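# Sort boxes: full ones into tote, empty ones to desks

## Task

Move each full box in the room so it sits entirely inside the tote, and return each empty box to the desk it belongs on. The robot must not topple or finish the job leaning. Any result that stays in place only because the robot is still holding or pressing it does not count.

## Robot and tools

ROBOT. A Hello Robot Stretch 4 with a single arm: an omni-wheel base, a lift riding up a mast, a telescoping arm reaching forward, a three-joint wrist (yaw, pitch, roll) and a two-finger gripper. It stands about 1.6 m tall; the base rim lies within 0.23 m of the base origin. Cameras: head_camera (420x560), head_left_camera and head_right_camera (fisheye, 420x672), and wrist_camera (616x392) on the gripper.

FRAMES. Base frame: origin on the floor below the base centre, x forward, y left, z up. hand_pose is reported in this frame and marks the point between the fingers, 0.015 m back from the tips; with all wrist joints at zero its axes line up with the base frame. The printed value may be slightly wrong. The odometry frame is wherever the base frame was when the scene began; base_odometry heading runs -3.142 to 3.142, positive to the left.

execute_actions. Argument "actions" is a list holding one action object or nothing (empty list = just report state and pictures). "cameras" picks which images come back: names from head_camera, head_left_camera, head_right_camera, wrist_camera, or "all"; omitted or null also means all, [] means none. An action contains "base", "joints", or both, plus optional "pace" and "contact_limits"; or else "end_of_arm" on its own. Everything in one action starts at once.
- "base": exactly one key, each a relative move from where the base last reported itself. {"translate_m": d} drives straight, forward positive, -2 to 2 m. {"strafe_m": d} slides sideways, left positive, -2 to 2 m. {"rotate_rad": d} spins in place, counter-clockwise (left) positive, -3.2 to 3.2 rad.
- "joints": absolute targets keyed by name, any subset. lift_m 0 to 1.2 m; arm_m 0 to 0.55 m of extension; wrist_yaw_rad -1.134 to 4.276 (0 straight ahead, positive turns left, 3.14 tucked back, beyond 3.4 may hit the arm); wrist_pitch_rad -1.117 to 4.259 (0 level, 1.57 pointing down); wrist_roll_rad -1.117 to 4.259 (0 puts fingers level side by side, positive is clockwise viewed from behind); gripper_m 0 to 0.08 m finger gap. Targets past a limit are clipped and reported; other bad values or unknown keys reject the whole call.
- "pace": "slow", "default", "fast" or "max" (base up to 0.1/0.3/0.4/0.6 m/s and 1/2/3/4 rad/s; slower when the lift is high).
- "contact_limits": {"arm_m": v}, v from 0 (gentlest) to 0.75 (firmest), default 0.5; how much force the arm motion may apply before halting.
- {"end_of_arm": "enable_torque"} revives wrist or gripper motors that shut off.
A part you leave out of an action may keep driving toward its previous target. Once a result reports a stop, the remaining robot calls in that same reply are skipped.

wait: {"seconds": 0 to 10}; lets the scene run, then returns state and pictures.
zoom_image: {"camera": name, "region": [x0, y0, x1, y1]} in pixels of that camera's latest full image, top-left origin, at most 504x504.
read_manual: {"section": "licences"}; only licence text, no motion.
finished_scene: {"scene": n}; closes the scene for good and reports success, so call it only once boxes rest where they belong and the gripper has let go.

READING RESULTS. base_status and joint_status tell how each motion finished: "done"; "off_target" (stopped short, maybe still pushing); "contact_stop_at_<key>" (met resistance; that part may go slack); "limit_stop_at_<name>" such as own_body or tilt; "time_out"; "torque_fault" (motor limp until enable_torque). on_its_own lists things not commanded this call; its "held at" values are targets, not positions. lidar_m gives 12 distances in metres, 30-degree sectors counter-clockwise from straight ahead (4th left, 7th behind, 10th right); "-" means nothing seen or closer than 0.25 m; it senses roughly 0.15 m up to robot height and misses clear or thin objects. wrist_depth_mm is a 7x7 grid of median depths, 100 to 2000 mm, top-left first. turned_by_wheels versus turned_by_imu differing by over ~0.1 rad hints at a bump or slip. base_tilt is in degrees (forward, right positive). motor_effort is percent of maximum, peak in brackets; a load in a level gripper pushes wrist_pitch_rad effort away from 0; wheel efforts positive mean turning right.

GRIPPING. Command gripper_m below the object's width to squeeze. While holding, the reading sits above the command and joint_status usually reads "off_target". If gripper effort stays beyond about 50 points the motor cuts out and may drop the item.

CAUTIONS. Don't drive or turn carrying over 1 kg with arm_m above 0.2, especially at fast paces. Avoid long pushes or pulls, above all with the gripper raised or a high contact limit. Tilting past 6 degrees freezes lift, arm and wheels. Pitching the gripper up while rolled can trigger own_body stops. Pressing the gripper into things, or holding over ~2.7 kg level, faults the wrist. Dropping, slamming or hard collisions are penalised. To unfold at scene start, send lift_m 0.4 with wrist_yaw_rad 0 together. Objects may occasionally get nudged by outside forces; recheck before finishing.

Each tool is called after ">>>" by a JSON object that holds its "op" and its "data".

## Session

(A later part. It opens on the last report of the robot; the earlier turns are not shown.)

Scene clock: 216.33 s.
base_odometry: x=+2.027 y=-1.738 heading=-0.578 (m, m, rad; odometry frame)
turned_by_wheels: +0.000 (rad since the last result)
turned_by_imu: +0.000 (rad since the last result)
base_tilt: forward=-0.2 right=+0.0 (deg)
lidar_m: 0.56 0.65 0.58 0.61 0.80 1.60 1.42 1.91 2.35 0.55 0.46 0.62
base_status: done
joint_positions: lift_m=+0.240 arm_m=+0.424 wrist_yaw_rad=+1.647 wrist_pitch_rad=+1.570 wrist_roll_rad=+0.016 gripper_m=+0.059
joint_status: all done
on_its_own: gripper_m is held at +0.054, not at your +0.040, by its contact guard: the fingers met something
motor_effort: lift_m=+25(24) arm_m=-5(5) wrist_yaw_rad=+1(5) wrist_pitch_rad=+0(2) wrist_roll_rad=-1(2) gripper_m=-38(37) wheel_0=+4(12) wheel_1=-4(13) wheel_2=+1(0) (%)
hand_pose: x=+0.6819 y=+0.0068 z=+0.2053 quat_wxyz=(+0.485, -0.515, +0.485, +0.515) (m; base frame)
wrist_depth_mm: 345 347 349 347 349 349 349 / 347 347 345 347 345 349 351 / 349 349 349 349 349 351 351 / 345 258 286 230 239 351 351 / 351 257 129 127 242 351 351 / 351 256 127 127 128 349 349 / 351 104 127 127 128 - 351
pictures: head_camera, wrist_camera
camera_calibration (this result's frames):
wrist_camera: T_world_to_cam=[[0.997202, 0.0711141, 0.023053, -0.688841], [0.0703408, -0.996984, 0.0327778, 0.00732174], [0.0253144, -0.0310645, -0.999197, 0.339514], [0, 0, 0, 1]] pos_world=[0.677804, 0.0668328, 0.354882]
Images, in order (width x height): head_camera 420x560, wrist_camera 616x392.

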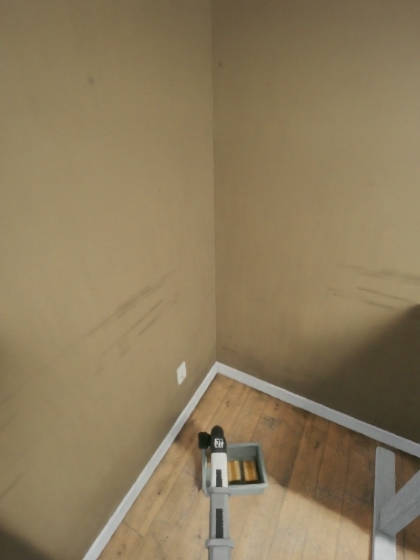

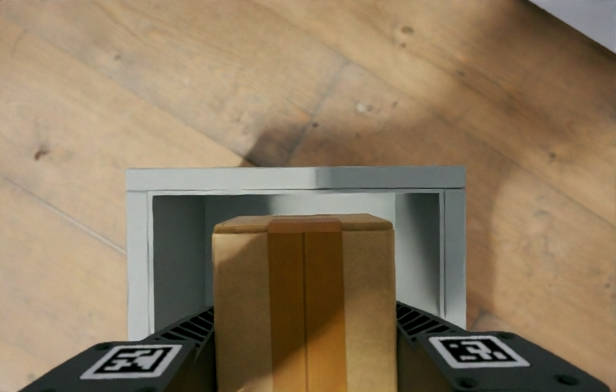

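>>> {"op": "execute_actions", "data": {"actions": [{"joints":{"arm_m":0.418,"lift_m":0.14}}], "cameras": ["wrist_camera"]}}

>>> {"op": "execute_actions", "data": {"actions": [{"joints":{"lift_m":0.073},"pace":"slow"}], "cameras": ["wrist_camera"]}}

>>> {"op": "execute_actions", "data": {"actions": [{"joints":{"gripper_m":0.07}}], "cameras": []}}

>>> {"op": "execute_actions", "data": {"actions": [{"joints":{"lift_m":0.4}}]}}

Scene clock: 220.10 s.
base_odometry: x=+2.027 y=-1.738 heading=-0.578 (m, m, rad; odometry frame)
turned_by_wheels: +0.000 (rad since the last result)
turned_by_imu: +0.000 (rad since the last result)
base_tilt: forward=-0.2 right=+0.1 (deg)
lidar_m: 0.59 0.66 0.59 0.62 0.82 1.56 1.45 1.92 2.34 0.58 0.46 0.62
base_status: not commanded
joint_positions: lift_m=+0.140 arm_m=+0.419 wrist_yaw_rad=+1.647 wrist_pitch_rad=+1.570 wrist_roll_rad=+0.016 gripper_m=+0.059
joint_status: all done
on_its_own: gripper_m is held at +0.054, not at your +0.040, by its contact guard: the fingers met something
motor_effort: lift_m=+20(23) arm_m=-5(5) wrist_yaw_rad=+0(0) wrist_pitch_rad=+1(0) wrist_roll_rad=+0(1) gripper_m=-37(37) wheel_0=+4(4) wheel_1=-4(4) wheel_2=+1(0) (%)
hand_pose: x=+0.6769 y=+0.0068 z=+0.1056 quat_wxyz=(+0.485, -0.515, +0.485, +0.515) (m; base frame)
wrist_depth_mm: 248 249 249 248 249 249 249 / 249 249 249 250 250 249 249 / 249 249 249 249 250 249 251 / 130 130 130 144 247 160 135 / 130 190 130 127 247 184 139 / 130 190 127 127 128 185 140 / 131 105 127 127 128 - -
pictures: wrist_camera
camera_calibration (this result's frames):
wrist_camera: T_world_to_cam=[[0.997202, 0.0711174, 0.023053, -0.68154], [0.0703442, -0.996984, 0.0327778, 0.0109388], [0.0253145, -0.0310644, -0.999197, 0.240078], [0, 0, 0, 1]] pos_world=[0.672785, 0.0668331, 0.255238]
Images, in order (width x height): wrist_camera 616x392.

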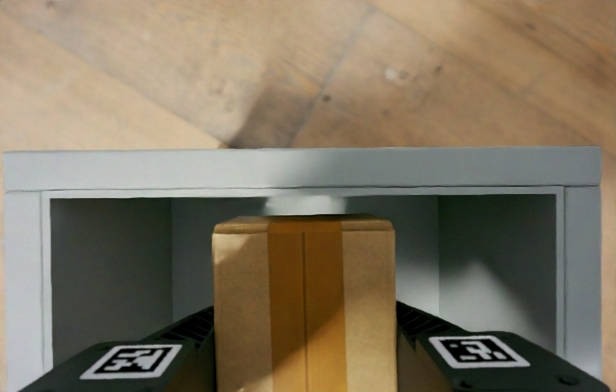

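Scene clock: 221.53 s.
base_odometry: x=+2.027 y=-1.738 heading=-0.578 (m, m, rad; odometry frame)
turned_by_wheels: +0.000 (rad since the last result)
turned_by_imu: +0.000 (rad since the last result)
base_tilt: forward=-0.2 right=+0.1 (deg)
lidar_m: 0.58 0.64 0.58 0.60 0.83 1.56 1.42 1.91 2.32 0.56 0.45 0.59
base_status: not commanded
joint_positions: lift_m=+0.073 arm_m=+0.419 wrist_yaw_rad=+1.647 wrist_pitch_rad=+1.570 wrist_roll_rad=+0.016 gripper_m=+0.059
joint_status: all done
on_its_own: gripper_m is held at +0.054, not at your +0.040, by its contact guard: the fingers met something
motor_effort: lift_m=+20(22) arm_m=-5(5) wrist_yaw_rad=+0(0) wrist_pitch_rad=-1(0) wrist_roll_rad=+0(1) gripper_m=-37(37) wheel_0=+4(4) wheel_1=-4(4) wheel_2=+0(0) (%)
hand_pose: x=+0.6769 y=+0.0068 z=+0.0386 quat_wxyz=(+0.485, -0.515, +0.485, +0.515) (m; base frame)
wrist_depth_mm: 182 182 182 182 182 182 183 / 182 182 182 182 182 183 183 / - - - - - - - / 127 180 180 167 181 180 - / 127 179 130 127 180 180 139 / 126 180 127 127 128 181 140 / 121 105 127 127 128 - -
pictures: wrist_camera
camera_calibration (this result's frames):
wrist_camera: T_world_to_cam=[[0.997202, 0.0711172, 0.023053, -0.679994], [0.0703439, -0.996984, 0.0327778, 0.0131347], [0.0253145, -0.0310644, -0.999197, 0.173147], [0, 0, 0, 1]] pos_world=[0.672784, 0.0668331, 0.188253]
Images, in order (width x height): wrist_camera 616x392.

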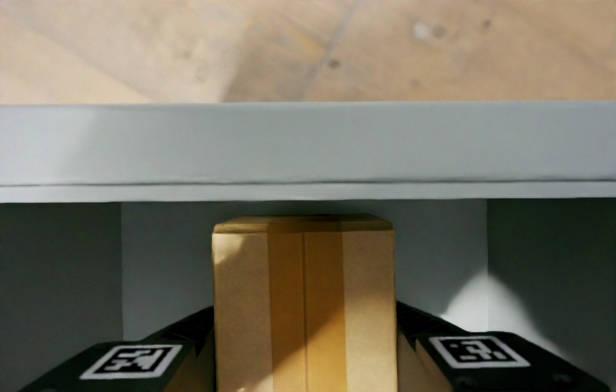

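Scene clock: 222.30 s.
base_odometry: x=+2.027 y=-1.738 heading=-0.578 (m, m, rad; odometry frame)
turned_by_wheels: +0.000 (rad since the last result)
turned_by_imu: +0.000 (rad since the last result)
base_tilt: forward=-0.2 right=+0.1 (deg)
lidar_m: 0.60 0.65 0.61 0.60 0.80 1.57 1.44 1.95 2.32 0.56 0.45 0.60
base_status: not commanded
joint_positions: lift_m=+0.073 arm_m=+0.419 wrist_yaw_rad=+1.647 wrist_pitch_rad=+1.570 wrist_roll_rad=+0.016 gripper_m=+0.070
joint_status: all done
motor_effort: lift_m=+20(19) arm_m=-5(5) wrist_yaw_rad=+1(0) wrist_pitch_rad=+0(1) wrist_roll_rad=+0(1) gripper_m=+2(38) wheel_0=+4(4) wheel_1=-4(5) wheel_2=+0(0) (%)
hand_pose: x=+0.6769 y=+0.0068 z=+0.0386 quat_wxyz=(+0.485, -0.515, +0.485, +0.515) (m; base frame)
wrist_depth_mm: 182 183 183 183 183 183 183 / 183 183 183 183 183 184 185 / - - - - - - - / 128 181 181 166 181 181 - / 128 181 134 131 181 182 139 / 127 178 131 132 133 171 139 / 116 101 132 132 132 - -
pictures: none
No camera images: the call's "cameras" was empty. Leave "cameras" out to get every camera's image.

Scene clock: 224.67 s.
base_odometry: x=+2.027 y=-1.738 heading=-0.578 (m, m, rad; odometry frame)
turned_by_wheels: +0.000 (rad since the last result)
turned_by_imu: +0.000 (rad since the last result)
base_tilt: forward=-0.3 right=+0.1 (deg)
lidar_m: 0.57 0.65 0.57 0.58 0.84 1.55 1.43 1.89 2.33 0.58 0.47 0.60
base_status: not commanded
joint_positions: lift_m=+0.400 arm_m=+0.419 wrist_yaw_rad=+1.647 wrist_pitch_rad=+1.570 wrist_roll_rad=+0.016 gripper_m=+0.070
joint_status: all done
motor_effort: lift_m=+23(25) arm_m=-5(5) wrist_yaw_rad=-1(1) wrist_pitch_rad=+1(1) wrist_roll_rad=-1(1) gripper_m=+2(3) wheel_0=+4(4) wheel_1=-4(4) wheel_2=+0(0) (%)
hand_pose: x=+0.6769 y=+0.0068 z=+0.3654 quat_wxyz=(+0.485, -0.515, +0.485, +0.515) (m; base frame)
wrist_depth_mm: 504 508 508 508 504 421 382 / 504 508 508 508 508 512 430 / 508 508 512 508 508 512 512 / 512 508 508 512 512 508 512 / 508 512 504 459 508 512 521 / 508 512 452 459 430 512 512 / 508 101 159 459 153 - -
pictures: head_camera, head_left_camera, head_right_camera, wrist_camera
camera_calibration (this result's frames):
wrist_camera: T_world_to_cam=[[0.997199, 0.0711483, 0.023053, -0.687499], [0.070375, -0.996982, 0.0327771, 0.00240845], [0.0253154, -0.0310629, -0.999197, 0.499628], [0, 0, 0, 1]] pos_world=[0.672756, 0.0668354, 0.514997]
Images, in order (width x height): head_camera 420x560, head_left_camera 420x672, head_right_camera 420x672, wrist_camera 616x392.

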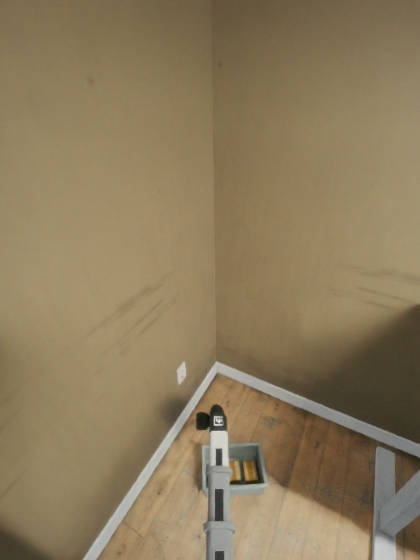

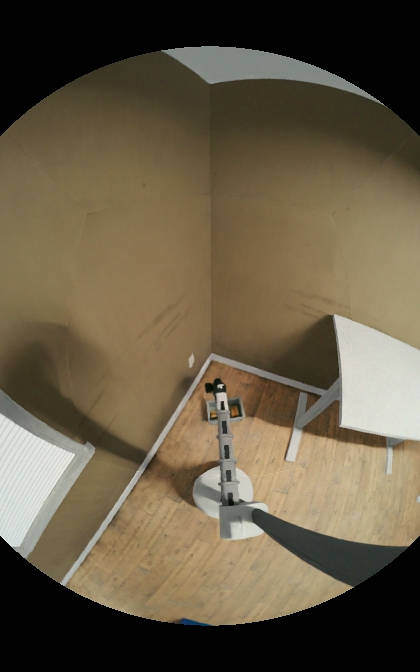

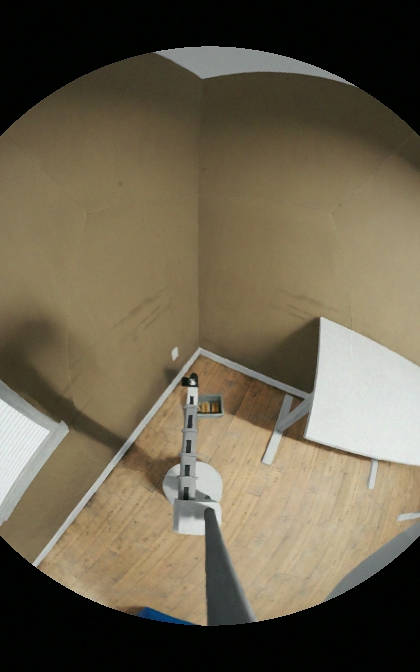

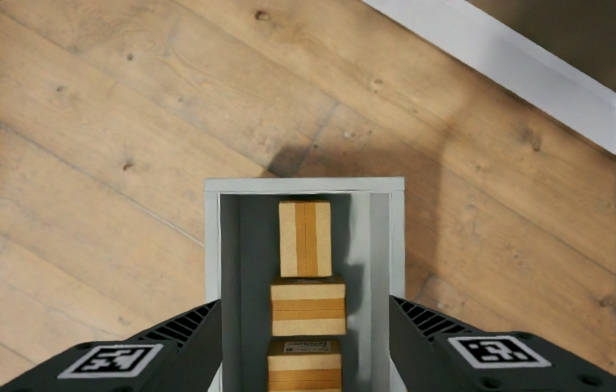

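All three are in. Scan the rest of the room for other boxes.

>>> {"op": "execute_actions", "data": {"actions": [{"base":{"rotate_rad":-2.2},"joints":{"arm_m":0.0,"wrist_yaw_rad":0.0}}]}}

Scene clock: 227.73 s.
base_odometry: x=+2.027 y=-1.738 heading=-2.777 (m, m, rad; odometry frame)
turned_by_wheels: -2.199 (rad since the last result)
turned_by_imu: -2.181 (rad since the last result)
base_tilt: forward=-0.3 right=+0.2 (deg)
lidar_m: 2.32 0.62 0.45 0.73 0.58 0.70 0.61 0.58 0.75 1.60 1.43 1.73
base_status: done
joint_positions: lift_m=+0.400 arm_m=+0.001 wrist_yaw_rad=+0.000 wrist_pitch_rad=+1.570 wrist_roll_rad=+0.016 gripper_m=+0.070
joint_status: all done
motor_effort: lift_m=+22(23) arm_m=-5(7) wrist_yaw_rad=+0(6) wrist_pitch_rad=-1(1) wrist_roll_rad=+0(1) gripper_m=+2(3) wheel_0=+5(11) wheel_1=+4(12) wheel_2=+2(11) (%)
hand_pose: x=+0.1719 y=-0.0874 z=+0.3654 quat_wxyz=(+0.707, +0.006, +0.707, -0.006) (m; base frame)
wrist_depth_mm: 508 508 508 512 512 512 512 / 508 508 512 512 512 517 512 / 508 508 508 508 512 508 512 / 508 512 512 512 512 512 517 / 512 312 300 325 517 517 517 / 306 300 300 301 303 521 517 / 298 101 159 300 153 - -
pictures: head_camera, head_left_camera, head_right_camera, wrist_camera
camera_calibration (this result's frames):
wrist_camera: T_world_to_cam=[[-0.00490949, -0.999722, 0.0230535, -0.0985823], [-0.999443, 0.00566647, 0.0328861, 0.215509], [-0.0330076, -0.0228792, -0.999193, 0.520304], [0, 0, 0, 1]] pos_world=[0.232079, -0.087872, 0.51507]
Images, in order (width x height): head_camera 420x560, head_left_camera 420x672, head_right_camera 420x672, wrist_camera 616x392.

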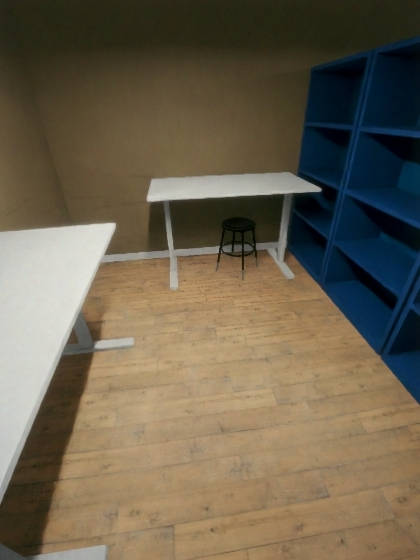

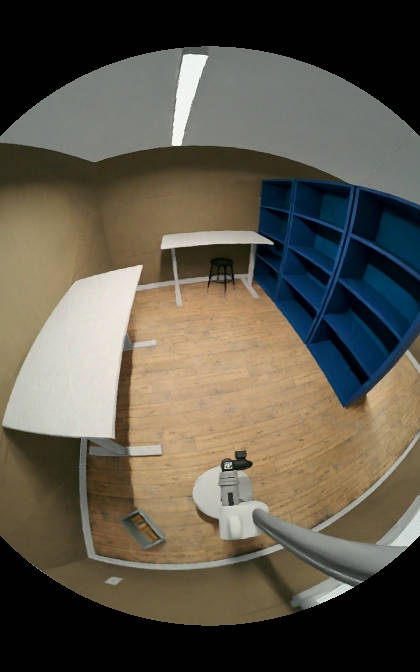

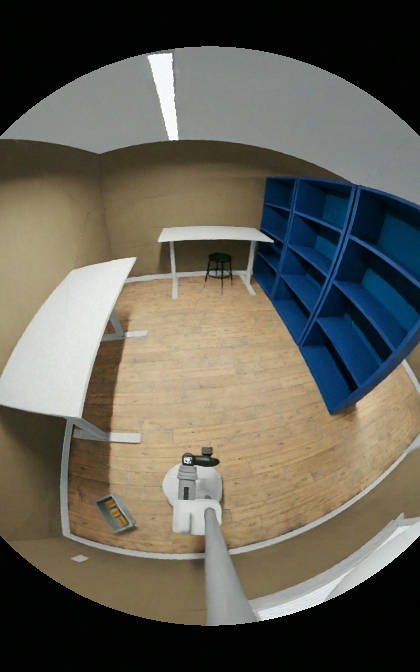

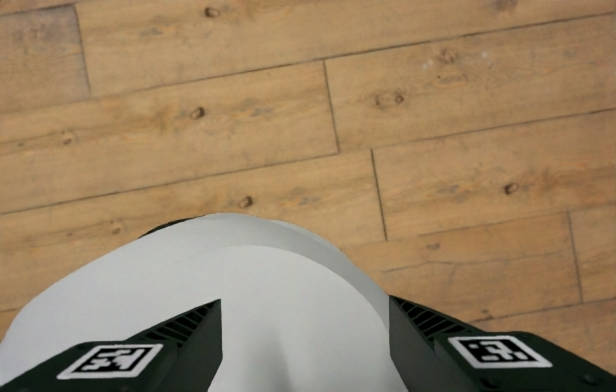

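>>> {"op": "finished_scene", "data": {"scene": 1}}

The scene is finished: the task was done.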